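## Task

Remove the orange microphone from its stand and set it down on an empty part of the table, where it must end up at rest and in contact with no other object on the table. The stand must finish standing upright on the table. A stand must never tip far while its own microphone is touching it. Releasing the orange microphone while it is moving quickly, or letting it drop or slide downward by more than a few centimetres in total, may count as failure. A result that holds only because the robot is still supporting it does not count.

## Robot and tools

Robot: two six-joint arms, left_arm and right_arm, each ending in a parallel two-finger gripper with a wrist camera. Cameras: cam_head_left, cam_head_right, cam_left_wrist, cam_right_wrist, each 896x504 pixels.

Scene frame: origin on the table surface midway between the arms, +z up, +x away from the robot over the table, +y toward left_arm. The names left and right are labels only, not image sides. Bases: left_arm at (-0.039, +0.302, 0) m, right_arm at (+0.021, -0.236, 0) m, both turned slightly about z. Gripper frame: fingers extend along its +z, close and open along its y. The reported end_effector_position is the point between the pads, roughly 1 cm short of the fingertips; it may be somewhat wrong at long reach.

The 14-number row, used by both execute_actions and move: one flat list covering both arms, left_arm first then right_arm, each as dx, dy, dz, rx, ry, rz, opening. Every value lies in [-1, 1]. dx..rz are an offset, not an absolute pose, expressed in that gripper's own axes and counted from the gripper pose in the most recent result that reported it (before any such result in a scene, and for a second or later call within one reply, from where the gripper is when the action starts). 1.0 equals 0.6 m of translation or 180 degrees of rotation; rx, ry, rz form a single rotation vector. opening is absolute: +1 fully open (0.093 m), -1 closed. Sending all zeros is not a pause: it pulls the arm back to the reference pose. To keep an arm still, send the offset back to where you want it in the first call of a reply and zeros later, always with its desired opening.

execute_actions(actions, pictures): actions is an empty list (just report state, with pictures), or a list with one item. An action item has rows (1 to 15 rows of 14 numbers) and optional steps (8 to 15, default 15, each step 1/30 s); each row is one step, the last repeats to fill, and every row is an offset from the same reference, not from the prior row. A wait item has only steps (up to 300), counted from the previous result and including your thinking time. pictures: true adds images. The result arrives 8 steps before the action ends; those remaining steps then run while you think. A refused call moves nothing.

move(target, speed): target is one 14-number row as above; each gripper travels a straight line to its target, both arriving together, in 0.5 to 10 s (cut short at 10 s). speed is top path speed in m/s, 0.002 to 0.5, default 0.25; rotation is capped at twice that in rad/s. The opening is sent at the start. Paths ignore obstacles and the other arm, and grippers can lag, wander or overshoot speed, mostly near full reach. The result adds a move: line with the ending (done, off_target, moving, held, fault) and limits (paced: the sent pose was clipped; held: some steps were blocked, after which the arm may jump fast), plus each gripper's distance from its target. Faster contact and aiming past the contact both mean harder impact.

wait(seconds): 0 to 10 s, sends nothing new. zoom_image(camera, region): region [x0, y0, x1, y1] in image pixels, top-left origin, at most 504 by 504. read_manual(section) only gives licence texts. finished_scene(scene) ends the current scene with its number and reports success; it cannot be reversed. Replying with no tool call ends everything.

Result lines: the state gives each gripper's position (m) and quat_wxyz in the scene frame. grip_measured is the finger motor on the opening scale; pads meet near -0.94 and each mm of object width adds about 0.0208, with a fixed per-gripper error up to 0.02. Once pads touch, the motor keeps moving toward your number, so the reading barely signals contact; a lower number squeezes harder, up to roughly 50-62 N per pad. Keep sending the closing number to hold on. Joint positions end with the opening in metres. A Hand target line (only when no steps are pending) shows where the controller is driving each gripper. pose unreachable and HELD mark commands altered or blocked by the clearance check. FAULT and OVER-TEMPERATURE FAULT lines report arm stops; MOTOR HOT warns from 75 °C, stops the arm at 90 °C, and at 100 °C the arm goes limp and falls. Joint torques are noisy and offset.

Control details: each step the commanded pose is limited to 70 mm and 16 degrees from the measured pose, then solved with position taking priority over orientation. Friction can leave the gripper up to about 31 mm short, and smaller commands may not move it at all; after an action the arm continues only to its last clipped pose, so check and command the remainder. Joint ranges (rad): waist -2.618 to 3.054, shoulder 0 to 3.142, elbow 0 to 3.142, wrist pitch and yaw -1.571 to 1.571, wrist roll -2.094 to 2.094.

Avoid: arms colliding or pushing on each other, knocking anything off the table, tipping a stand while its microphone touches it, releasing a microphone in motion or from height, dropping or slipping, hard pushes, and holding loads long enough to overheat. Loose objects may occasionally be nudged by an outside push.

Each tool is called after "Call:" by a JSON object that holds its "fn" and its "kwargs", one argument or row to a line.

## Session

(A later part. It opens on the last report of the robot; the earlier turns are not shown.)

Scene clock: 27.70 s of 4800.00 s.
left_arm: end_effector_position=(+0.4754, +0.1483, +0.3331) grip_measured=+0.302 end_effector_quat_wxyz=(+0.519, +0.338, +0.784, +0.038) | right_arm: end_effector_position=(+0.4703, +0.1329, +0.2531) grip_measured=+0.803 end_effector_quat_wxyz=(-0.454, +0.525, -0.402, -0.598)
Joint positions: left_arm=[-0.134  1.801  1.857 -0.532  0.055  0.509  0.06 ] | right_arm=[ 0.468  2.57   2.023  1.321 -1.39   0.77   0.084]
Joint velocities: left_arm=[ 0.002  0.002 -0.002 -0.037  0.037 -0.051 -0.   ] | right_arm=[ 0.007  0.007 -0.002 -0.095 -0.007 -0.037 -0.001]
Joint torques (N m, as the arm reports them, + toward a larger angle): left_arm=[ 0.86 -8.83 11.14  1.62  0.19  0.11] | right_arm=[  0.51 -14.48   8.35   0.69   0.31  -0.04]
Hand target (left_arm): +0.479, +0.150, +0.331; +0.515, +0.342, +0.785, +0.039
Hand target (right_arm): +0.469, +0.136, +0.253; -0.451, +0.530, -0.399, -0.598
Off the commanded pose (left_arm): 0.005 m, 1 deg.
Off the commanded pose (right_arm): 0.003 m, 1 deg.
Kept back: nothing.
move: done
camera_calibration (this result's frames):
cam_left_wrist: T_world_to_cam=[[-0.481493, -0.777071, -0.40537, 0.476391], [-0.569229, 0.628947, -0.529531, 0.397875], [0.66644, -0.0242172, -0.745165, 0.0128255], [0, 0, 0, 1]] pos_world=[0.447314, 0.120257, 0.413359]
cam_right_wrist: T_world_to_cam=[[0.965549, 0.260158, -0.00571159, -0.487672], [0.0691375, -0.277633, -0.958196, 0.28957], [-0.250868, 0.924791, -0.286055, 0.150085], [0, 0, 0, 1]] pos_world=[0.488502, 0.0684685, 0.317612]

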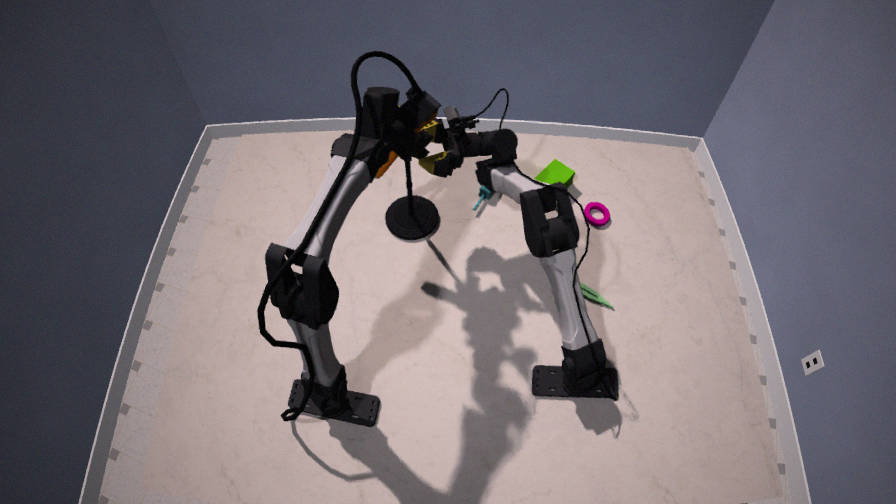

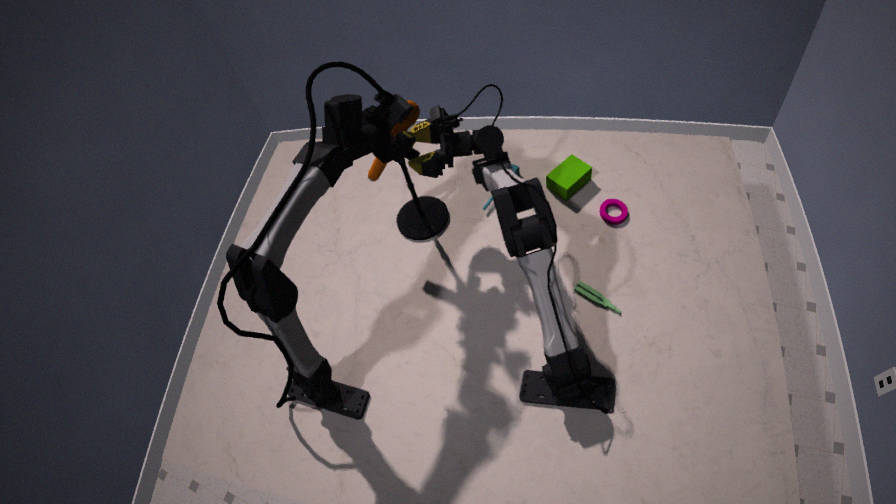

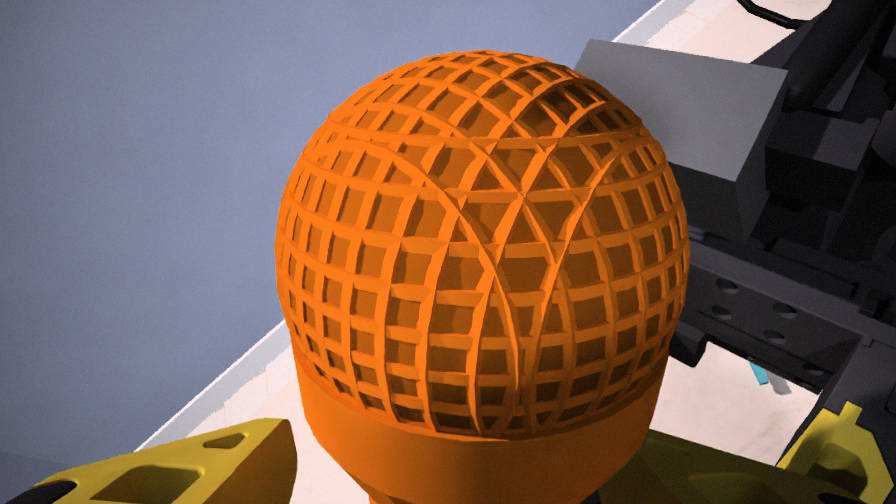

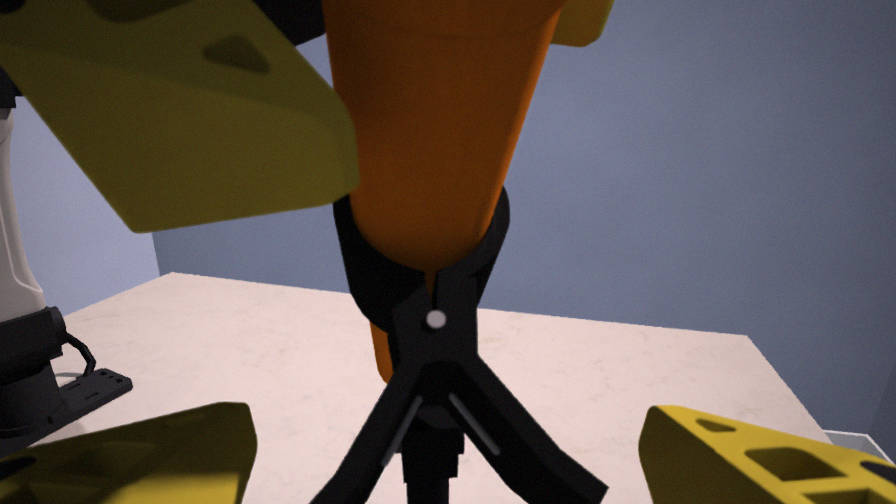

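Call:
{"fn": "execute_actions", "kwargs": {
  "actions": [
    {"rows": [[0.006,0.001,0.009,0.002,0.003,0.0019,0.28, 0.002,0,0.005,0,0,0,0.7],[0.008,0.0005,0.012,0.003,0.005,0.0019,0.26, 0.004,0,0.005,0,0,0,0.62],[0.011,0,0.016,0.004,0.0065,0.0019,0.24, 0.005,0,0.005,0,0,0,0.55],[0.0132,-0.001,0.0193,0.0046,0.0077,0.0019,0.2, 0.006,0,0.005,0,0,0,0.48],[0.0132,-0.001,0.0193,0.0046,0.0077,0.0019,0.16, 0.006,0,0.005,0,0,0,0.42],[0.0132,-0.001,0.0193,0.0046,0.0077,0.0019,0.12, 0.006,0,0.005,0,0,0,0.38]], "steps": 10}
  ]
}}

Call:
{"fn": "execute_actions", "kwargs": {
  "actions": [
    {"steps": 14}
  ],
  "pictures": true
}}

Scene clock: 29.67 s of 4800.00 s.
left_arm: end_effector_position=(+0.4754, +0.1483, +0.3331) grip_measured=+0.271 end_effector_quat_wxyz=(+0.519, +0.339, +0.784, +0.038) | right_arm: end_effector_position=(+0.4704, +0.1330, +0.2528) grip_measured=+0.661 end_effector_quat_wxyz=(-0.453, +0.525, -0.402, -0.597)
Joint positions: left_arm=[-0.134  1.801  1.857 -0.532  0.055  0.51   0.058] | right_arm=[ 0.468  2.57   2.023  1.318 -1.391  0.767  0.077]
Joint velocities: left_arm=[-0.017 -0.002 -0.012 -0.022 -0.007 -0.022 -0.019] | right_arm=[ 0.007  0.007 -0.027 -0.022  0.095 -0.066 -0.077]
Joint torques (N m, as the arm reports them, + toward a larger angle): left_arm=[ 0.67 -8.38 10.54  1.65  0.12  0.1 ] | right_arm=[  0.65 -15.2    6.09   0.65   0.36  -0.1 ]
Steps of this call (steps 1 to 57: nothing new was sent; steps 58 to 59: the first 2 steps of this action). Readings (end_effector_position):
58: left_arm (+0.4754, +0.1483, +0.3331) | right_arm (+0.4704, +0.1330, +0.2529)
59: the state above

Scene clock: 30.13 s of 4800.00 s.
left_arm: end_effector_position=(+0.4801, +0.1470, +0.3214) grip_measured=+0.122 end_effector_quat_wxyz=(+0.510, +0.341, +0.789, +0.037) | right_arm: end_effector_position=(+0.4704, +0.1330, +0.2528) grip_measured=+0.383 end_effector_quat_wxyz=(-0.456, +0.527, -0.400, -0.595)
Joint positions: left_arm=[-0.134  1.824  1.857 -0.532  0.055  0.511  0.051] | right_arm=[ 0.468  2.57   2.023  1.318 -1.391  0.758  0.064]
Joint velocities: left_arm=[-0.002 -0.002  0.022 -0.051  0.037 -0.022 -0.001] | right_arm=[-0.002 -0.002 -0.002 -0.007  0.007 -0.007  0.001]
Joint torques (N m, as the arm reports them, + toward a larger angle): left_arm=[ 0.75 -9.4  10.96  1.64  0.16  0.12] | right_arm=[  0.64 -15.16   5.89   0.62   0.38  -0.11]
Hand target (left_arm): +0.483, +0.149, +0.321; +0.507, +0.344, +0.789, +0.039
Hand target (right_arm): +0.469, +0.136, +0.250; -0.454, +0.525, -0.402, -0.598
Off the commanded pose (left_arm): 0.004 m, 0 deg.
Off the commanded pose (right_arm): 0.005 m, 1 deg.
Kept back: nothing.
Steps of this call (steps 1 to 8: the last 8 steps of your previous action; steps 9 to 14: nothing new was sent). Readings (end_effector_position):
1: left_arm (+0.4757, +0.1482, +0.3325) | right_arm (+0.4704, +0.1330, +0.2528)
2: left_arm (+0.4760, +0.1481, +0.3317) | right_arm (+0.4704, +0.1330, +0.2528)
4: left_arm (+0.4772, +0.1478, +0.3287) | right_arm (+0.4704, +0.1330, +0.2528)
8: left_arm (+0.4796, +0.1471, +0.3226) | right_arm (+0.4704, +0.1330, +0.2528)
14: the state above
camera_calibration (this result's frames):
cam_left_wrist: T_world_to_cam=[[-0.490787, -0.77389, -0.400278, 0.475179], [-0.579829, 0.633016, -0.512922, 0.394319], [0.650327, -0.0196432, -0.7594, 0.0126486], [0, 0, 0, 1]] pos_world=[0.453624, 0.118374, 0.402064]
cam_right_wrist: T_world_to_cam=[[0.965815, 0.259211, 0.00344696, -0.490143], [0.077557, -0.276237, -0.957955, 0.285161], [-0.24736, 0.925474, -0.286897, 0.148451], [0, 0, 0, 1]] pos_world=[0.487992, 0.0684354, 0.317451]

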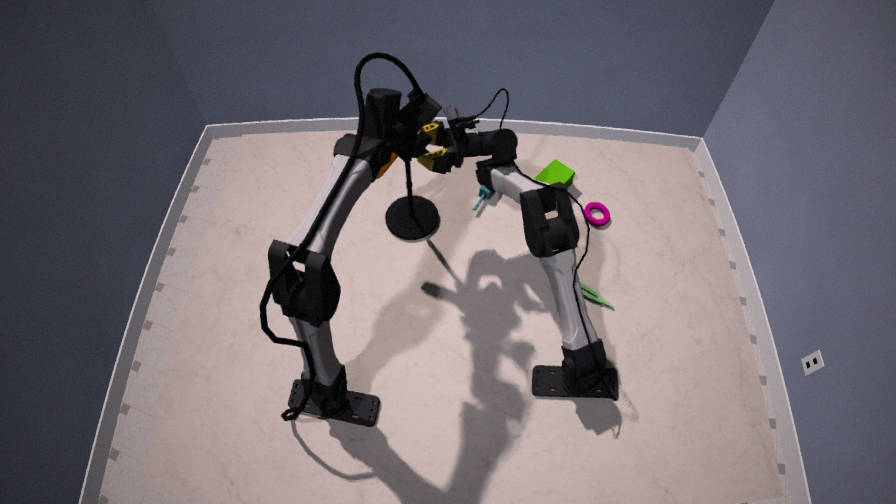

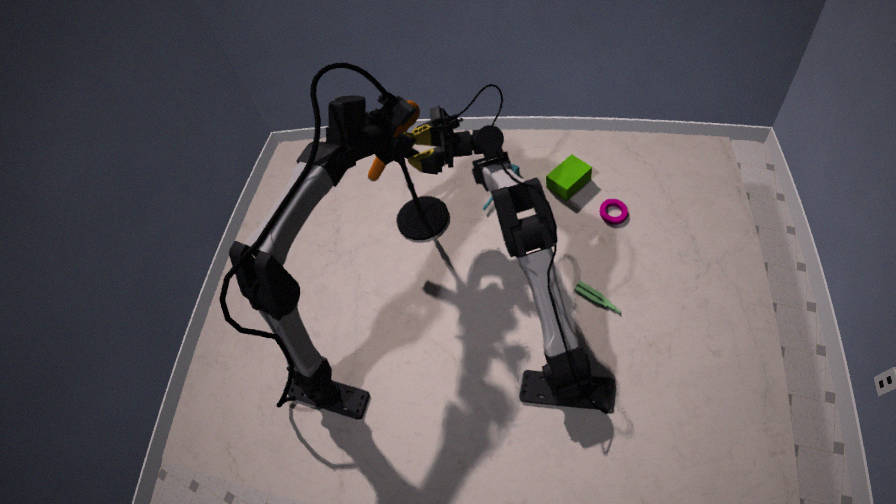

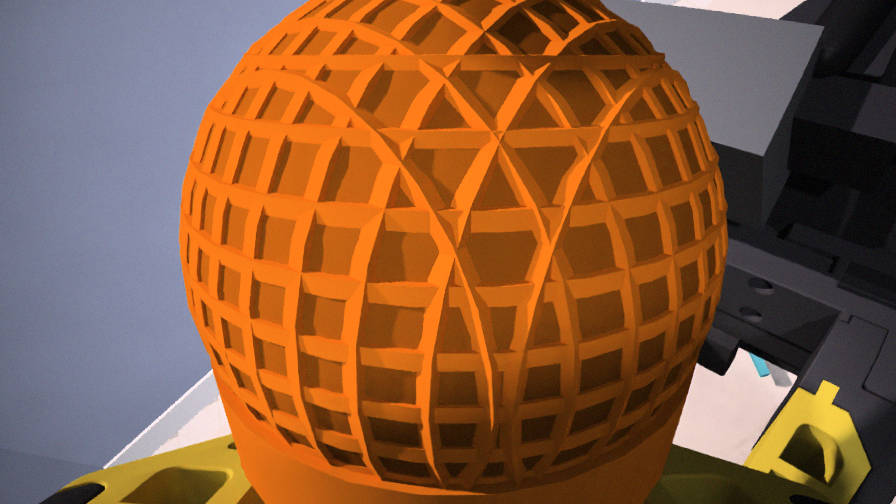

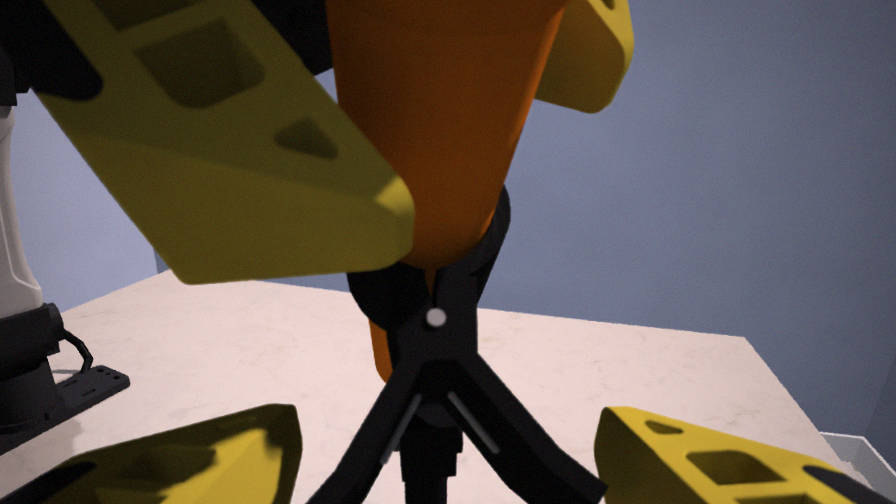

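Call:
{"fn": "execute_actions", "kwargs": {
  "actions": [
    {"rows": [[0,0.002,0.002,0,0,0,0.07, 0,0,0.003,0,0,0,0.37],[0,0.002,0.002,0,0,0,0.02, 0,0,0.003,0,0,0,0.36],[0,0.002,0.002,0,0,0,-0.03, 0,0,0.003,0,0,0,0.35],[0,0.002,0.002,0,0,0,-0.08, 0,0,0.003,0,0,0,0.34],[0,0.002,0.002,0,0,0,-0.12, 0,0,0.003,0,0,0,0.33],[0,0.002,0.002,0,0,0,-0.15, 0,0,0.003,0,0,0,0.32],[0,0.002,0.002,0,0,0,-0.18, 0,0,0.003,0,0,0,0.31],[0,0.002,0.002,0,0,0,-0.21, 0,0,0.003,0,0,0,0.30],[0,0.002,0.002,0,0,0,-0.24, 0,0,0.003,0,0,0,0.29],[0,0.002,0.002,0,0,0,-0.28, 0,0,0.003,0,0,0,0.28],[0,0.002,0.002,0,0,0,-0.32, 0,0,0.003,0,0,0,0.27],[0,0.002,0.002,0,0,0,-0.36, 0,0,0.003,0,0,0,0.26],[0,0.002,0.002,0,0,0,-0.41, 0,0,0.003,0,0,0,0.24],[0,0.002,0.002,0,0,0,-0.46, 0,0,0.003,0,0,0,0.22],[0,0.002,0.002,0,0,0,-0.5, 0,0,0.003,0,0,0,0.2]], "steps": 15}
  ]
}}

Call:
{"fn": "execute_actions", "kwargs": {
  "actions": [
    {"rows": [[0,0,0,0,0,0,-0.5, 0,0,0,0,0,0,0.16],[0,0,0,0,0,0,-0.5, 0,0,0,0,0,0,0.12],[0,0,0,0,0,0,-0.5, 0,0,0,0,0,0,0.08],[0,0,0,0,0,0,-0.5, 0,0,0,0,0,0,0.04],[0,0,0,0,0,0,-0.5, 0,0,0,0,0,0,0.0],[0,0,0,0,0,0,-0.5, 0,0,0,0,0,0,-0.04],[0,0,0,0,0,0,-0.5, 0,0,0,0,0,0,-0.08],[0,0,0,0,0,0,-0.5, 0,0,0,0,0,0,-0.12],[0,0,0,0,0,0,-0.5, 0,0,0,0,0,0,-0.16],[0,0,0,0,0,0,-0.5, 0,0,0,0,0,0,-0.2],[0,0,0,0,0,0,-0.5, 0,0,0,0,0,0,-0.24],[0,0,0,0,0,0,-0.5, 0,0,0,0,0,0,-0.28],[0,0,0,0,0,0,-0.5, 0,0,0,0,0,0,-0.32],[0,0,0,0,0,0,-0.5, 0,0,0,0,0,0,-0.36],[0,0,0,0,0,0,-0.5, 0,0,0,0,0,0,-0.4]], "steps": 15}
  ]
}}

Call:
{"fn": "execute_actions", "kwargs": {
  "actions": [
    {"steps": 12}
  ],
  "pictures": true
}}

Scene clock: 33.33 s of 4800.00 s.
left_arm: end_effector_position=(+0.4801, +0.1470, +0.3214) grip_measured=-0.164 end_effector_quat_wxyz=(+0.510, +0.341, +0.789, +0.037) | right_arm: end_effector_position=(+0.4705, +0.1331, +0.2527) grip_measured=+0.318 end_effector_quat_wxyz=(-0.456, +0.527, -0.400, -0.595)
Joint positions: left_arm=[-0.134  1.824  1.857 -0.532  0.055  0.511  0.037] | right_arm=[ 0.468  2.57   2.023  1.316 -1.391  0.757  0.06 ]
Joint velocities: left_arm=[-0.002  0.007  0.012 -0.066 -0.022 -0.066 -0.029] | right_arm=[ 0.007 -0.002 -0.002  0.037 -0.051 -0.095 -0.009]
Joint torques (N m, as the arm reports them, + toward a larger angle): left_arm=[ 0.45 -9.99  9.79  1.73  0.11  0.  ] | right_arm=[  0.58 -15.3    6.39   0.63   0.4   -0.11]
Steps of this call (steps 1 to 89: nothing new was sent; steps 90 to 96: the first 7 steps of this action). Readings (end_effector_position):
90: left_arm (+0.4801, +0.1470, +0.3214) | right_arm (+0.4705, +0.1330, +0.2528)
91: left_arm (+0.4801, +0.1470, +0.3214) | right_arm (+0.4705, +0.1330, +0.2528)
93: left_arm (+0.4801, +0.1470, +0.3214) | right_arm (+0.4705, +0.1330, +0.2528)
96: the state above

Scene clock: 33.83 s of 4800.00 s.
left_arm: end_effector_position=(+0.4785, +0.1469, +0.3188) grip_measured=-0.388 end_effector_quat_wxyz=(+0.505, +0.342, +0.792, +0.035) | right_arm: end_effector_position=(+0.4701, +0.1328, +0.2521) grip_measured=-0.054 end_effector_quat_wxyz=(-0.454, +0.529, -0.400, -0.595)
Joint positions: left_arm=[-0.134  1.824  1.857 -0.544  0.058  0.509  0.027] | right_arm=[ 0.467  2.57   2.023  1.316 -1.396  0.757  0.043]
Joint velocities: left_arm=[-0.012 -0.017  0.012 -0.125  0.037  0.037 -0.   ] | right_arm=[ 0.002 -0.002  0.007 -0.037 -0.022 -0.007 -0.04 ]
Joint torques (N m, as the arm reports them, + toward a larger angle): left_arm=[  0.2  -10.44   9.2    1.93   0.11   0.01] | right_arm=[  0.18 -15.34   6.51   0.71   0.38  -0.02]
Off your previous action's commanded pose (left_arm): 0.002 m, 0 deg at its last step (step 8 of this call).
Off your previous action's commanded pose (right_arm): 0.002 m, 0 deg at its last step (step 8 of this call).
Steps of this call (steps 1 to 8: the last 8 steps of your previous action; steps 9 to 15: the first 7 steps of this action, its rows measured from where the robot was after step 8). Readings (end_effector_position):
8: left_arm (+0.4799, +0.1465, +0.3214) | right_arm (+0.4706, +0.1331, +0.2527)
9: left_arm (+0.4799, +0.1465, +0.3214) | right_arm (+0.4705, +0.1331, +0.2526)
10: left_arm (+0.4799, +0.1465, +0.3214) | right_arm (+0.4702, +0.1330, +0.2524)
12: left_arm (+0.4797, +0.1466, +0.3209) | right_arm (+0.4700, +0.1330, +0.2522)
15: the state above

Scene clock: 34.23 s of 4800.00 s.
left_arm: end_effector_position=(+0.4777, +0.1471, +0.3174) grip_measured=-0.388 end_effector_quat_wxyz=(+0.502, +0.343, +0.793, +0.035) | right_arm: end_effector_position=(+0.4725, +0.1331, +0.2499) grip_measured=-0.391 end_effector_quat_wxyz=(-0.454, +0.523, -0.404, -0.597)
Joint positions: left_arm=[-0.134  1.824  1.857 -0.551  0.058  0.509  0.027] | right_arm=[ 0.467  2.575  2.023  1.309 -1.387  0.756  0.026]
Joint velocities: left_arm=[-0.007  0.007  0.007 -0.037  0.007  0.022 -0.   ] | right_arm=[ 0.002 -0.002  0.002  0.037  0.022  0.022  0.001]
Joint torques (N m, as the arm reports them, + toward a larger angle): left_arm=[  0.2  -10.36   9.2    1.89   0.09   0.01] | right_arm=[  0.18 -15.83   6.36   0.8    0.29  -0.03]
Hand target (left_arm): +0.480, +0.147, +0.321; +0.510, +0.341, +0.789, +0.036
Hand target (right_arm): +0.471, +0.133, +0.253; -0.456, +0.527, -0.400, -0.595
Off the commanded pose (left_arm): 0.005 m, 1 deg.
Off the commanded pose (right_arm): 0.003 m, 1 deg.
Kept back: nothing.
Steps of this call (steps 1 to 8: the last 8 steps of your previous action; steps 9 to 12: nothing new was sent). Readings (end_effector_position):
1: left_arm (+0.4783, +0.1470, +0.3184) | right_arm (+0.4702, +0.1328, +0.2517)
2: left_arm (+0.4782, +0.1470, +0.3182) | right_arm (+0.4703, +0.1329, +0.2515)
4: left_arm (+0.4780, +0.1471, +0.3178) | right_arm (+0.4706, +0.1330, +0.2510)
8: left_arm (+0.4779, +0.1471, +0.3176) | right_arm (+0.4719, +0.1329, +0.2500)
12: the state above
camera_calibration (this result's frames):
cam_left_wrist: T_world_to_cam=[[-0.499718, -0.771844, -0.393115, 0.474267], [-0.58835, 0.635542, -0.49993, 0.390381], [0.635709, -0.0185348, -0.771706, 0.0218242], [0, 0, 0, 1]] pos_world=[0.452806, 0.118361, 0.398447]
cam_right_wrist: T_world_to_cam=[[0.966806, 0.255381, -0.00821028, -0.489207], [0.065558, -0.278986, -0.958055, 0.288238], [-0.246959, 0.925714, -0.286468, 0.147724], [0, 0, 0, 1]] pos_world=[0.490553, 0.0685983, 0.314449]

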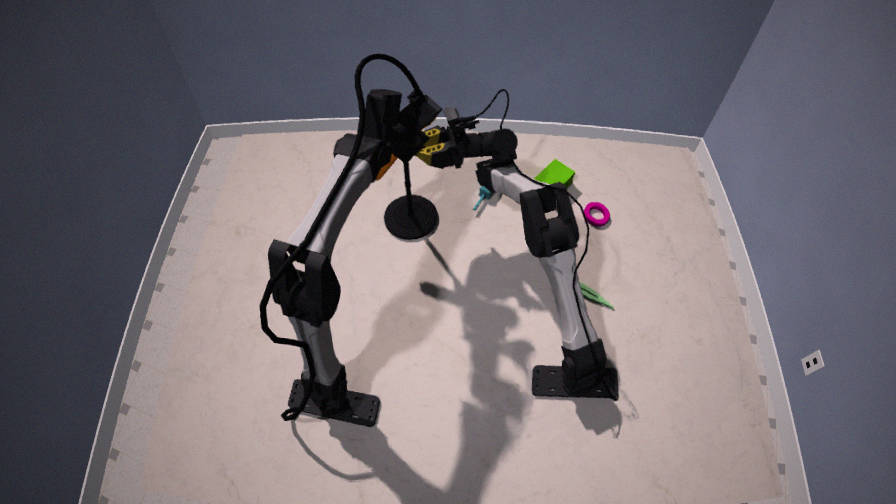

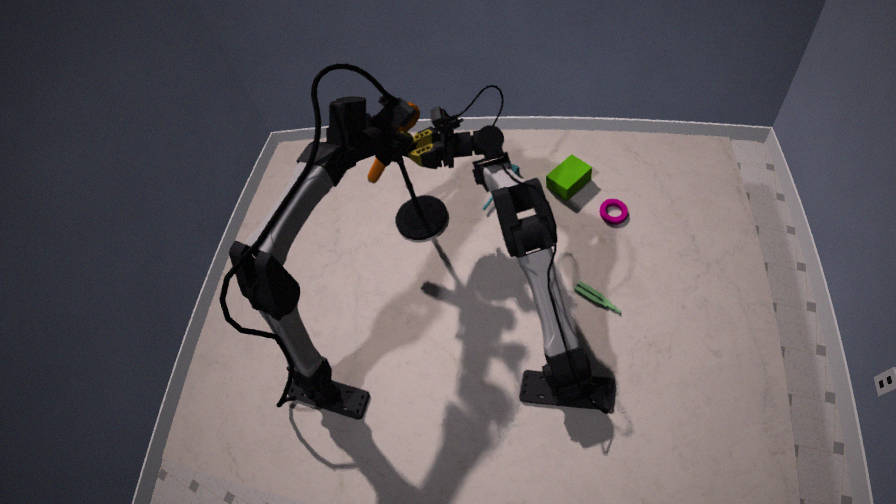

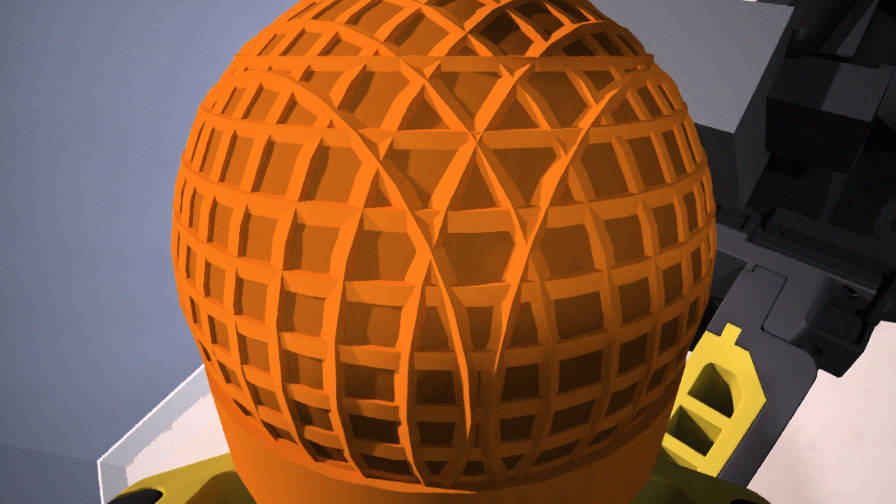

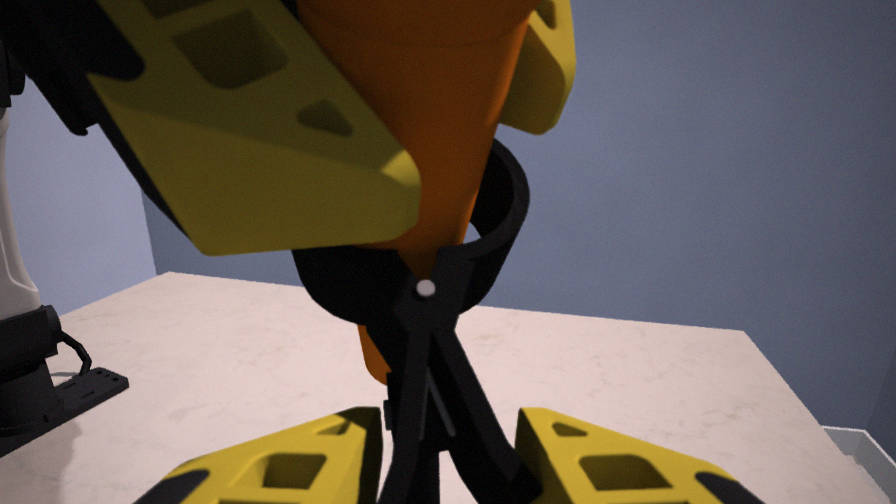

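Call:
{"fn": "execute_actions", "kwargs": {
  "actions": [
    {"rows": [[-0.004,0.004,-0.004,-0.002,-0.004,0,-0.5, -0.003,0.003,0,0,0,0,-0.42],[-0.008,0.007,-0.007,-0.003,-0.005,0,-0.5, -0.003,0.004,0,0,0,0,-0.44],[-0.011,0.010,-0.011,-0.003,-0.006,0,-0.5, -0.003,0.005,0,0,0,0,-0.46],[-0.014,0.013,-0.015,-0.004,-0.007,0,-0.5, -0.003,0.006,0,0,0,0,-0.48],[-0.017,0.016,-0.019,-0.0046,-0.008,0,-0.5, -0.003,0.006,0,0,0,0,-0.48],[-0.020,0.019,-0.023,-0.0046,-0.008,0,-0.5, -0.003,0.006,0,0,0,0,-0.48],[-0.023,0.022,-0.027,-0.0046,-0.008,0,-0.5, -0.003,0.006,0,0,0,0,-0.48],[-0.026,0.025,-0.031,-0.0046,-0.008,0,-0.5, -0.003,0.006,0,0,0,0,-0.48],[-0.029,0.028,-0.035,-0.0046,-0.008,0,-0.5, -0.003,0.006,0,0,0,0,-0.48],[-0.032,0.031,-0.039,-0.0046,-0.008,0,-0.5, -0.003,0.006,0,0,0,0,-0.48],[-0.035,0.034,-0.043,-0.0046,-0.008,0,-0.5, -0.003,0.006,0,0,0,0,-0.48],[-0.038,0.037,-0.047,-0.0046,-0.008,0,-0.5, -0.003,0.006,0,0,0,0,-0.48],[-0.040,0.039,-0.051,-0.0046,-0.008,0,-0.5, -0.003,0.006,0,0,0,0,-0.48],[-0.042,0.041,-0.054,-0.0046,-0.008,0,-0.5, -0.003,0.006,0,0,0,0,-0.48],[-0.0435,0.0423,-0.0563,-0.0046,-0.008,0,-0.5, -0.003,0.006,0,0,0,0,-0.48]], "steps": 15}
  ]
}}

Call:
{"fn": "execute_actions", "kwargs": {
  "actions": [
    {"steps": 14}
  ],
  "pictures": true
}}

Scene clock: 36.07 s of 4800.00 s.
left_arm: end_effector_position=(+0.4751, +0.1480, +0.3142) grip_measured=-0.388 end_effector_quat_wxyz=(+0.493, +0.344, +0.798, +0.033) | right_arm: end_effector_position=(+0.4748, +0.1329, +0.2486) grip_measured=-0.468 end_effector_quat_wxyz=(-0.456, +0.516, -0.409, -0.599)
Joint positions: left_arm=[-0.133  1.824  1.862 -0.576  0.058  0.509  0.027] | right_arm=[ 0.465  2.575  2.015  1.306 -1.374  0.756  0.023]
Joint velocities: left_arm=[-0.002  0.012  0.125 -0.344  0.037 -0.007  0.001] | right_arm=[-0.032 -0.012 -0.007  0.022 -0.022 -0.037 -0.   ]
Joint torques (N m, as the arm reports them, + toward a larger angle): left_arm=[  1.21 -11.43  12.83   2.     0.17   0.08] | right_arm=[  0.58 -16.9    5.12   0.9    0.22  -0.01]
Steps of this call (steps 1 to 48: nothing new was sent; steps 49 to 55: the first 7 steps of this action). Readings (end_effector_position):
49: left_arm (+0.4776, +0.1472, +0.3171) | right_arm (+0.4728, +0.1332, +0.2499)
50: left_arm (+0.4775, +0.1472, +0.3169) | right_arm (+0.4728, +0.1332, +0.2498)
52: left_arm (+0.4769, +0.1474, +0.3158) | right_arm (+0.4734, +0.1332, +0.2489)
55: the state above

Scene clock: 36.53 s of 4800.00 s.
left_arm: end_effector_position=(+0.4693, +0.1588, +0.3534) grip_measured=-0.388 end_effector_quat_wxyz=(+0.505, +0.337, +0.794, +0.035) | right_arm: end_effector_position=(+0.4749, +0.1329, +0.2485) grip_measured=-0.468 end_effector_quat_wxyz=(-0.456, +0.515, -0.409, -0.599)
Joint positions: left_arm=[-0.112  1.824  2.002 -0.687  0.071  0.51   0.027] | right_arm=[ 0.465  2.575  2.014  1.306 -1.372  0.756  0.023]
Joint velocities: left_arm=[ 0.007 -0.002 -0.017 -0.125 -0.022  0.037 -0.   ] | right_arm=[ 0.002 -0.022 -0.012  0.007 -0.037 -0.007 -0.001]
Joint torques (N m, as the arm reports them, + toward a larger angle): left_arm=[  0.8  -10.17  10.98   1.94   0.18   0.12] | right_arm=[  0.35 -16.81   5.05   0.88   0.23   0.  ]
Hand target (left_arm): +0.469, +0.161, +0.364; +0.515, +0.339, +0.786, +0.037
Hand target (right_arm): +0.469, +0.132, +0.252; -0.454, +0.523, -0.404, -0.597
Off the commanded pose (left_arm): 0.011 m, 1 deg.
Off the commanded pose (right_arm): 0.007 m, 1 deg.
Kept back: nothing.
Steps of this call (steps 1 to 8: the last 8 steps of your previous action; steps 9 to 14: nothing new was sent). Readings (end_effector_position):
1: left_arm (+0.4740, +0.1485, +0.3143) | right_arm (+0.4749, +0.1329, +0.2486)
2: left_arm (+0.4730, +0.1494, +0.3158) | right_arm (+0.4750, +0.1329, +0.2486)
4: left_arm (+0.4719, +0.1516, +0.3232) | right_arm (+0.4749, +0.1329, +0.2485)
8: left_arm (+0.4708, +0.1570, +0.3450) | right_arm (+0.4749, +0.1329, +0.2485)
14: the state above
camera_calibration (this result's frames):
cam_left_wrist: T_world_to_cam=[[-0.490139, -0.77947, -0.390116, 0.488872], [-0.590727, 0.626152, -0.508895, 0.401757], [0.64094, -0.0189776, -0.767356, 0.0513145], [0, 0, 0, 1]] pos_world=[0.444055, 0.130474, 0.434546]
cam_right_wrist: T_world_to_cam=[[0.969653, 0.243548, -0.0214046, -0.488024], [0.0478343, -0.274843, -0.960299, 0.295115], [-0.239762, 0.930132, -0.278152, 0.142045], [0, 0, 0, 1]] pos_world=[0.493154, 0.067847, 0.312463]

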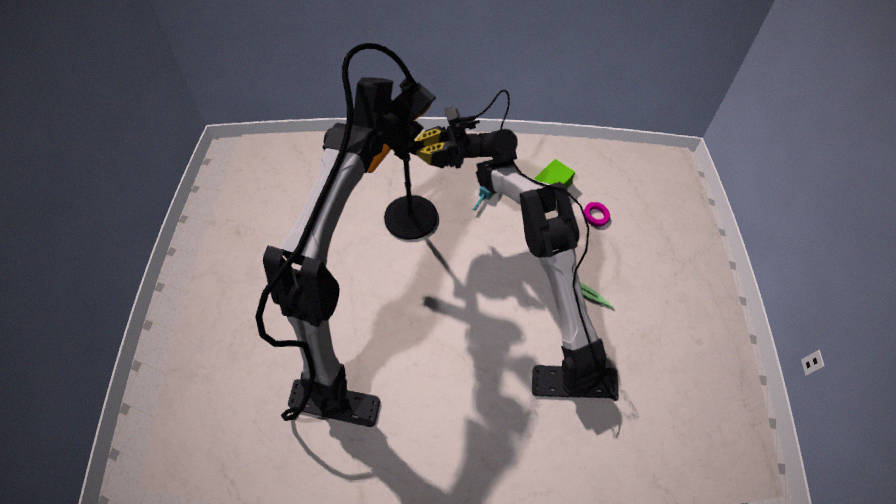

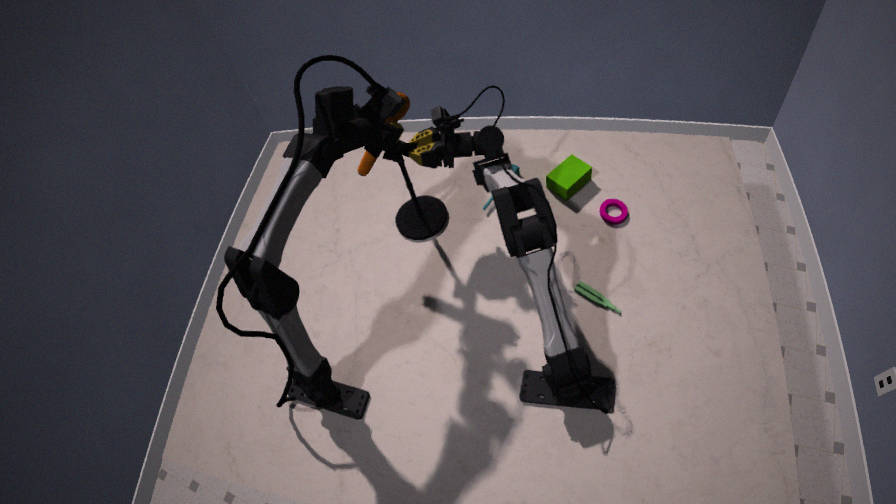

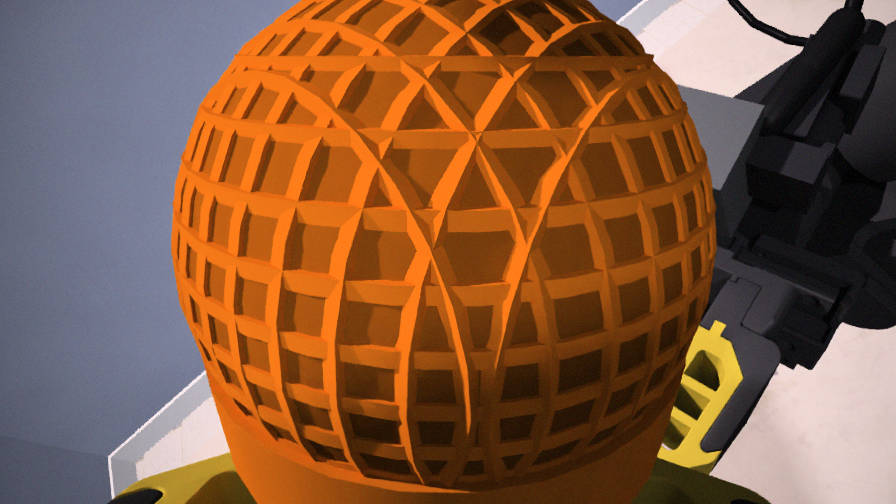

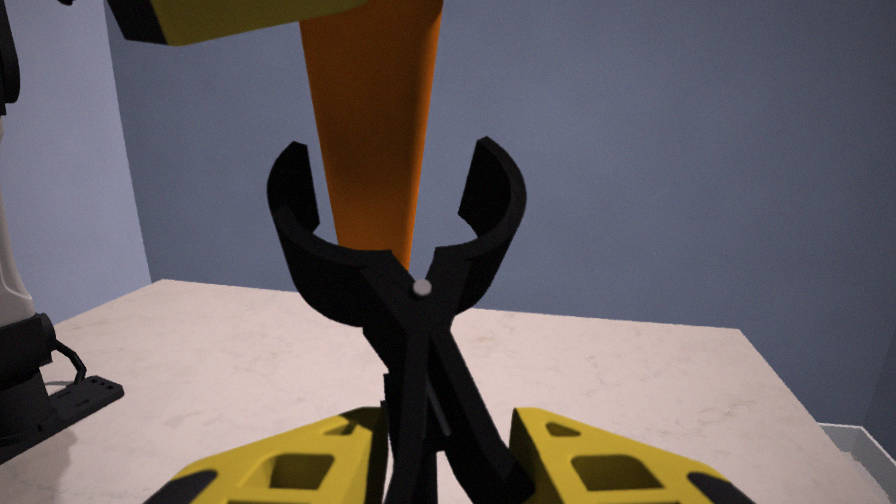

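Call:
{"fn": "execute_actions", "kwargs": {
  "actions": [
    {"rows": [[-0.012,0.009,-0.010,-0.005,-0.007,0,-0.5, 0,0.004,0,0,0,0,-0.48],[-0.009,0.013,-0.013,-0.006,-0.006,-0.001,-0.5, 0,0.003,0,0,0,0,-0.48],[-0.003,0.019,-0.017,-0.008,-0.005,-0.003,-0.5, 0,0.002,0,0,0,0,-0.48],[0.004,0.026,-0.022,-0.011,-0.004,-0.004,-0.5, 0,0.002,0,0,0,0,-0.47],[0.011,0.034,-0.028,-0.013,-0.002,-0.006,-0.5, 0,0.002,0,0,0,0,-0.45],[0.020,0.043,-0.034,-0.017,-0.001,-0.008,-0.5, 0,0.002,0,0,0,0,-0.42],[0.028,0.052,-0.041,-0.020,0.001,-0.010,-0.5, 0,0.002,0,0,0,0,-0.39],[0.037,0.061,-0.047,-0.023,0.003,-0.012,-0.5, 0,0.002,0,0,0,0,-0.36],[0.045,0.070,-0.053,-0.026,0.004,-0.014,-0.5, 0,0.002,0,0,0,0,-0.32],[0.054,0.079,-0.060,-0.029,0.006,-0.016,-0.5, 0,0.002,0,0,0,0,-0.28],[0.061,0.086,-0.065,-0.032,0.007,-0.018,-0.5, 0,0.002,0,0,0,0,-0.24],[0.068,0.093,-0.070,-0.034,0.009,-0.019,-0.5, 0,0.002,0,0,0,0,-0.20],[0.073,0.099,-0.074,-0.037,0.010,-0.020,-0.5, 0,0.002,0,0,0,0,-0.16],[0.077,0.103,-0.077,-0.038,0.010,-0.021,-0.5, 0,0.002,0,0,0,0,-0.12],[0.080,0.106,-0.079,-0.039,0.011,-0.022,-0.5, 0,0.002,0,0,0,0,-0.08]], "steps": 15}
  ]
}}

Call:
{"fn": "execute_actions", "kwargs": {
  "actions": [
    {"steps": 13}
  ]
}}

Scene clock: 38.77 s of 4800.00 s.
left_arm: end_effector_position=(+0.4646, +0.1738, +0.3481) grip_measured=-0.388 end_effector_quat_wxyz=(+0.495, +0.329, +0.803, +0.038) | right_arm: end_effector_position=(+0.4752, +0.1329, +0.2487) grip_measured=-0.401 end_effector_quat_wxyz=(-0.457, +0.515, -0.409, -0.599)
Joint positions: left_arm=[-0.085  1.801  1.972 -0.706  0.077  0.511  0.027] | right_arm=[ 0.465  2.575  2.014  1.306 -1.37   0.756  0.026]
Joint velocities: left_arm=[ 0.344 -0.33  -0.398 -0.051  0.037  0.022 -0.   ] | right_arm=[-0.007 -0.002 -0.002 -0.007 -0.051 -0.007  0.027]
Joint torques (N m, as the arm reports them, + toward a larger angle): left_arm=[  1.91 -12.19   7.7    1.99   0.06   0.03] | right_arm=[  0.18 -15.89   5.72   0.79   0.34  -0.04]
Steps of this call (steps 1 to 60: nothing new was sent; steps 61 to 67: the first 7 steps of this action). Readings (end_effector_position):
61: left_arm (+0.4666, +0.1592, +0.3488) | right_arm (+0.4751, +0.1329, +0.2486)
62: left_arm (+0.4666, +0.1592, +0.3488) | right_arm (+0.4752, +0.1329, +0.2487)
64: left_arm (+0.4668, +0.1607, +0.3491) | right_arm (+0.4752, +0.1329, +0.2487)
67: the state above

Scene clock: 39.20 s of 4800.00 s.
left_arm: end_effector_position=(+0.4505, +0.2528, +0.3583) grip_measured=-0.388 end_effector_quat_wxyz=(+0.496, +0.270, +0.822, +0.074) | right_arm: end_effector_position=(+0.4739, +0.1335, +0.2502) grip_measured=-0.080 end_effector_quat_wxyz=(-0.459, +0.516, -0.406, -0.598)
Joint positions: left_arm=[ 0.068  1.692  1.873 -0.702  0.085  0.514  0.027] | right_arm=[ 0.467  2.573  2.014  1.313 -1.369  0.756  0.041]
Joint velocities: left_arm=[-0.007 -0.007  0.007 -0.066  0.139  0.007  0.   ] | right_arm=[-0.017 -0.012  0.002 -0.022 -0.022 -0.022  0.   ]
Joint torques (N m, as the arm reports them, + toward a larger angle): left_arm=[-0.07 -9.99  6.81  2.04  0.12  0.12] | right_arm=[  0.06 -15.82   5.56   0.72   0.3   -0.04]
Hand target (left_arm): +0.450, +0.248, +0.365; +0.511, +0.278, +0.810, +0.073
Hand target (right_arm): +0.474, +0.132, +0.248; -0.456, +0.515, -0.409, -0.599
Off the commanded pose (left_arm): 0.007 m, 2 deg.
Off the commanded pose (right_arm): 0.002 m, 0 deg.
Kept back: nothing.
Steps of this call (steps 1 to 8: the last 8 steps of your previous action; steps 9 to 13: nothing new was sent). Readings (end_effector_position):
1: left_arm (+0.4632, +0.1816, +0.3476) | right_arm (+0.4751, +0.1329, +0.2487)
2: left_arm (+0.4618, +0.1905, +0.3477) | right_arm (+0.4749, +0.1329, +0.2486)
4: left_arm (+0.4587, +0.2104, +0.3488) | right_arm (+0.4746, +0.1327, +0.2487)
8: left_arm (+0.4527, +0.2447, +0.3540) | right_arm (+0.4740, +0.1334, +0.2496)
13: the state above

Call:
{"fn": "move", "kwargs": {
  "target": [0.5219,-0.0751,0.0772,0.0990,0.3093,-0.0939,-0.5, 0,0.002,0,0,0,0,0.95],
  "speed": 0.4
}}

Scene clock: 41.97 s of 4800.00 s.
left_arm: end_effector_position=(+0.3661, +0.3709, +0.0742) grip_measured=-0.388 end_effector_quat_wxyz=(+0.026, +0.162, +0.986, +0.002) | right_arm: end_effector_position=(+0.4733, +0.1341, +0.2532) grip_measured=+0.947 end_effector_quat_wxyz=(-0.462, +0.515, -0.404, -0.598)
Joint positions: left_arm=[ 0.314  2.078  1.726 -1.169  0.014  0.5    0.027] | right_arm=[ 0.469  2.57   2.014  1.318 -1.363  0.759  0.091]
Joint velocities: left_arm=[ 0.007 -0.002  0.002  0.037 -0.081  0.007 -0.001] | right_arm=[-0.012  0.012 -0.002  0.007  0.051 -0.007  0.   ]
Joint torques (N m, as the arm reports them, + toward a larger angle): left_arm=[  0.63 -12.3    6.64   0.22  -0.03  -0.07] | right_arm=[  0.13 -15.62   5.8    0.73   0.31  -0.05]
Hand target (left_arm): +0.359, +0.373, +0.075; +0.017, +0.155, +0.988, +0.005
Hand target (right_arm): +0.473, +0.133, +0.250; -0.459, +0.516, -0.406, -0.598
Off the commanded pose (left_arm): 0.006 m, 1 deg.
Off the commanded pose (right_arm): 0.003 m, 0 deg.
Kept back: nothing.
move: done
camera_calibration (this result's frames):
cam_left_wrist: T_world_to_cam=[[-0.30699, -0.951528, -0.018756, 0.463872], [-0.885526, 0.278364, 0.371963, 0.237504], [-0.348713, 0.130798, -0.928058, 0.225903], [0, 0, 0, 1]] pos_world=[0.431496, 0.345727, 0.130009]
cam_right_wrist: T_world_to_cam=[[0.970463, 0.241089, -0.00883003, -0.489862], [0.0567402, -0.263666, -0.962944, 0.295002], [-0.234483, 0.934, -0.269558, 0.136576], [0, 0, 0, 1]] pos_world=[0.49068, 0.0683208, 0.31656]

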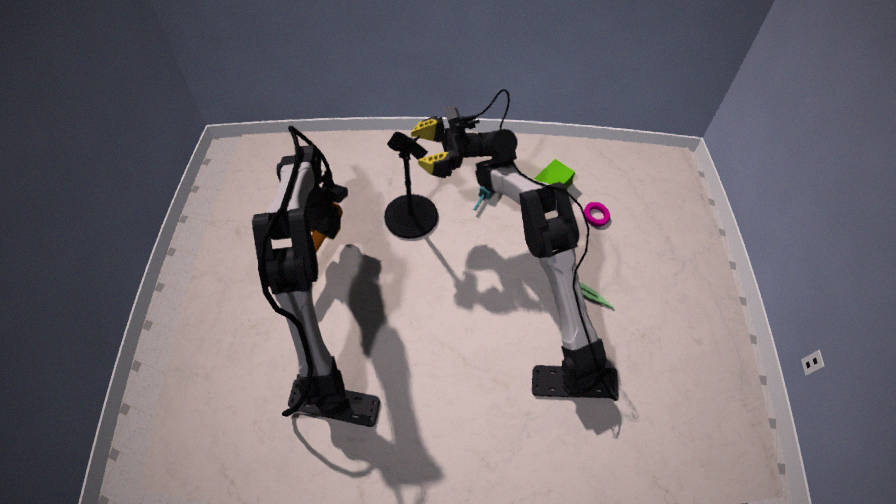

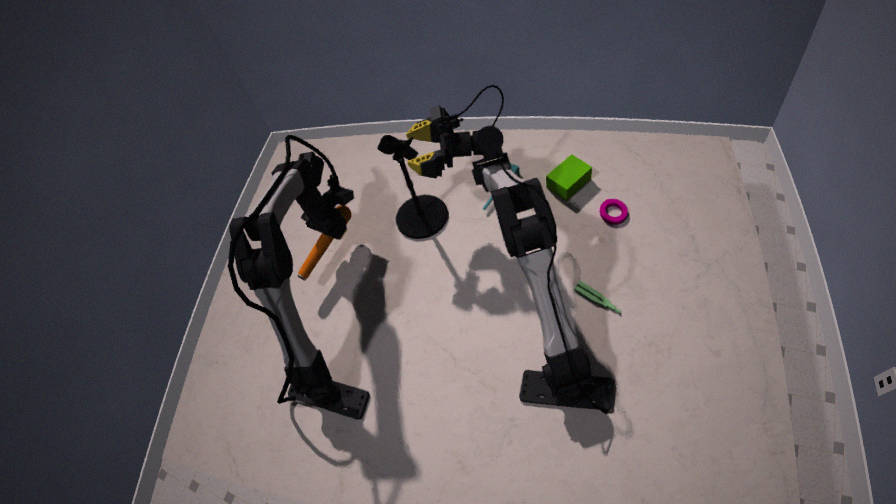

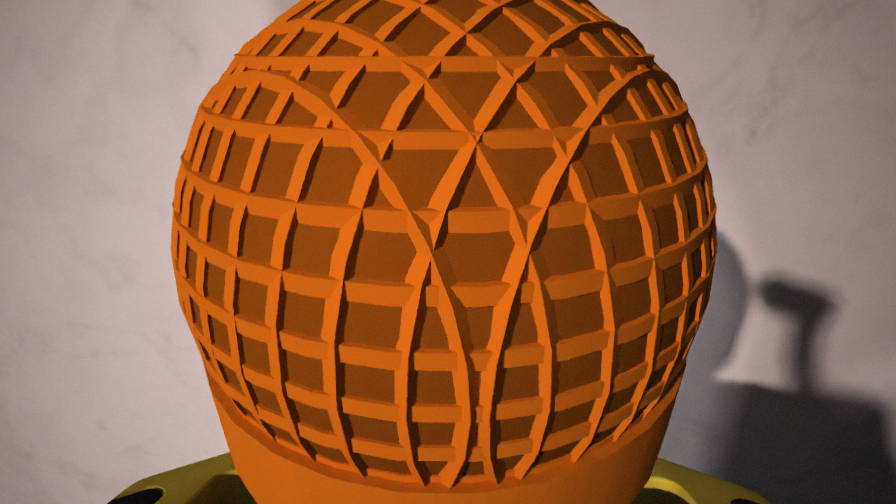

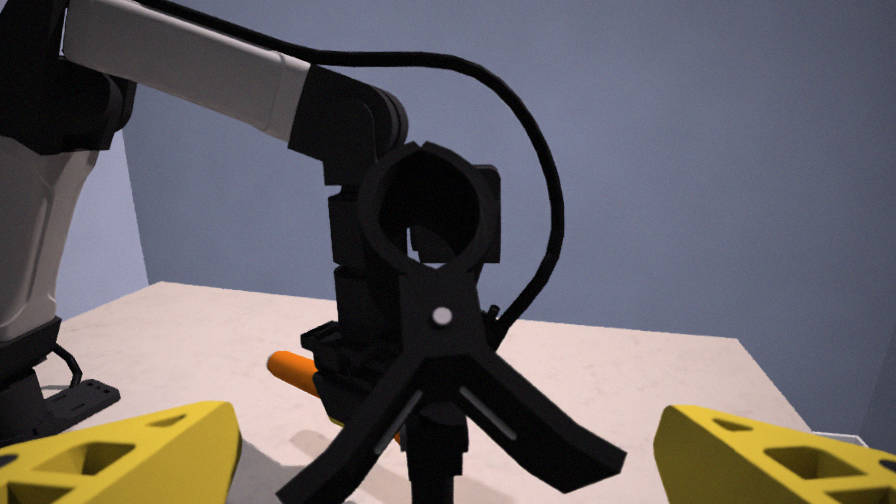

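Call:
{"fn": "move", "kwargs": {
  "target": [0.004,0,0.078,0,0.004,0,-0.5, 0,0,-0.105,0.04,0,0,0.95],
  "speed": 0.1
}}

Scene clock: 43.33 s of 4800.00 s.
left_arm: end_effector_position=(+0.3695, +0.3715, +0.0332) grip_measured=-0.388 end_effector_quat_wxyz=(+0.027, +0.162, +0.986, +0.002) | right_arm: end_effector_position=(+0.4904, +0.0763, +0.2374) grip_measured=+0.947 end_effector_quat_wxyz=(+0.483, -0.483, +0.447, +0.578)
Joint positions: left_arm=[ 0.314  2.119  1.625 -1.024  0.014  0.499  0.027] | right_arm=[ 0.36   2.479  1.792  1.388 -1.361  0.741  0.091]
Joint velocities: left_arm=[-0.007 -0.007  0.007 -0.007  0.11  -0.051 -0.001] | right_arm=[ 0.002 -0.002 -0.012 -0.066  0.022  0.007 -0.001]
Joint torques (N m, as the arm reports them, + toward a larger angle): left_arm=[  0.09 -11.47   5.88   0.41   0.03   0.02] | right_arm=[ -0.18 -16.03   4.98   0.94   0.37  -0.13]
Hand target (left_arm): +0.365, +0.371, +0.028; +0.020, +0.162, +0.987, +0.003
Hand target (right_arm): +0.489, +0.074, +0.244; +0.494, -0.484, +0.441, +0.572
Off the commanded pose (left_arm): 0.007 m, 1 deg.
Off the commanded pose (right_arm): 0.008 m, 2 deg.
Kept back: nothing.
move: done
camera_calibration (this result's frames):
cam_left_wrist: T_world_to_cam=[[-0.306567, -0.951636, -0.0201432, 0.46472], [-0.886449, 0.27773, 0.370236, 0.25621], [-0.346736, 0.131358, -0.928719, 0.188086], [0, 0, 0, 1]] pos_world=[0.434801, 0.34638, 0.0891816]
cam_right_wrist: T_world_to_cam=[[0.990275, 0.129379, -0.0511546, -0.483841], [-0.0127889, -0.281479, -0.959482, 0.298174], [-0.138535, 0.950805, -0.277087, 0.143794], [0, 0, 0, 1]] pos_world=[0.502869, 0.00980826, 0.301185]

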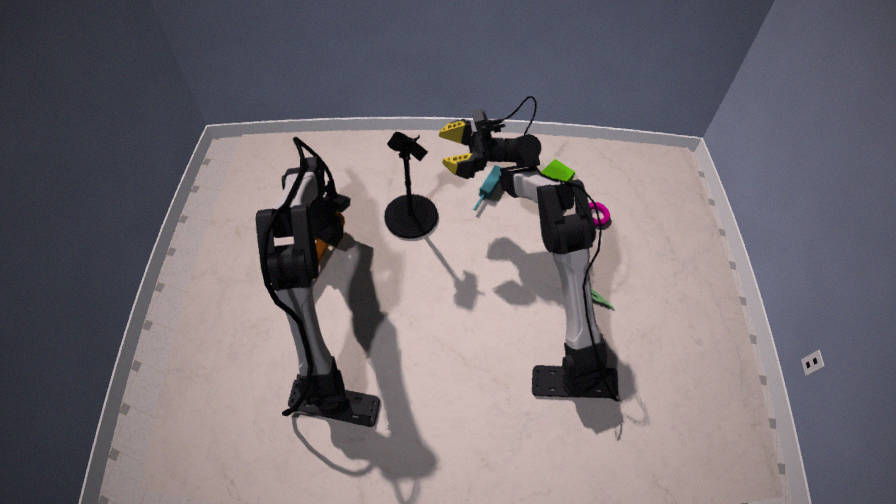

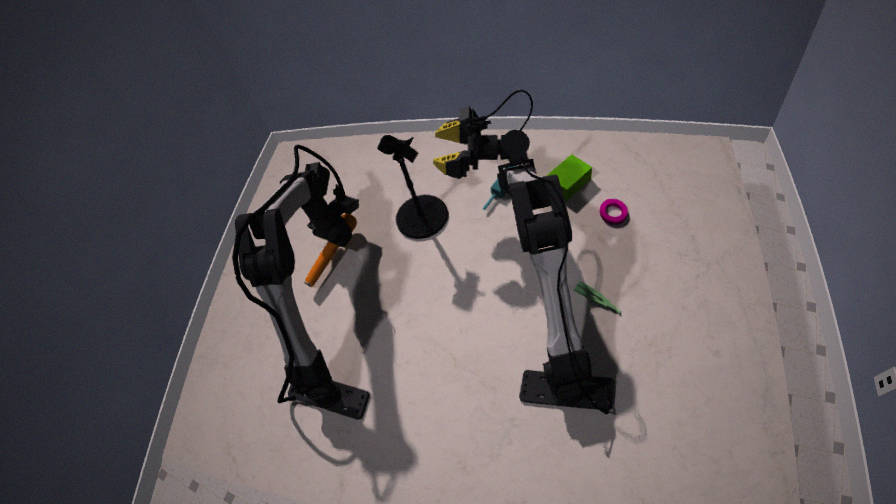

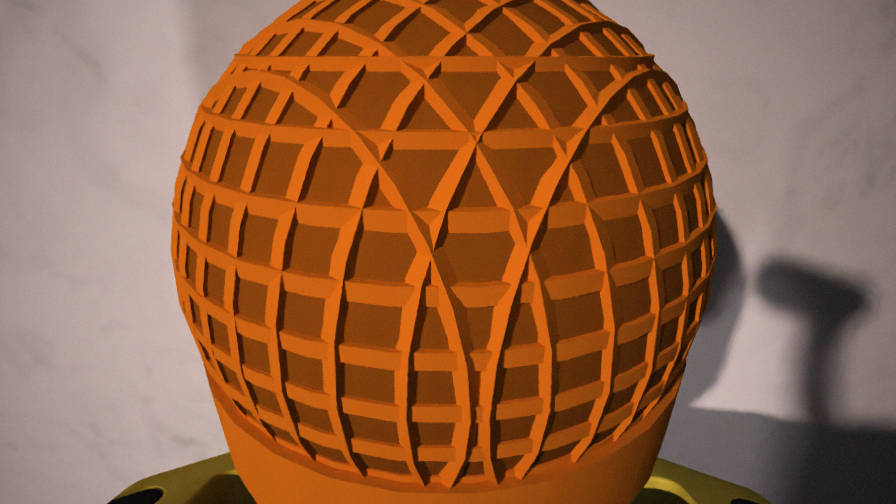

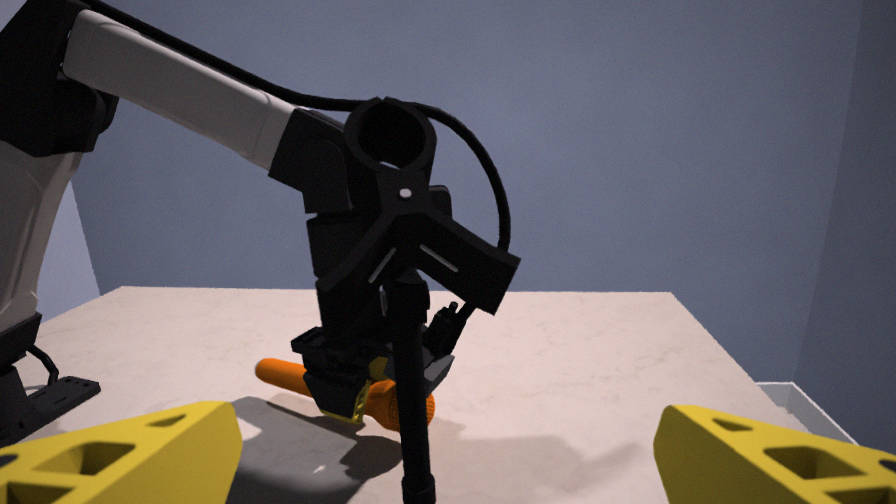

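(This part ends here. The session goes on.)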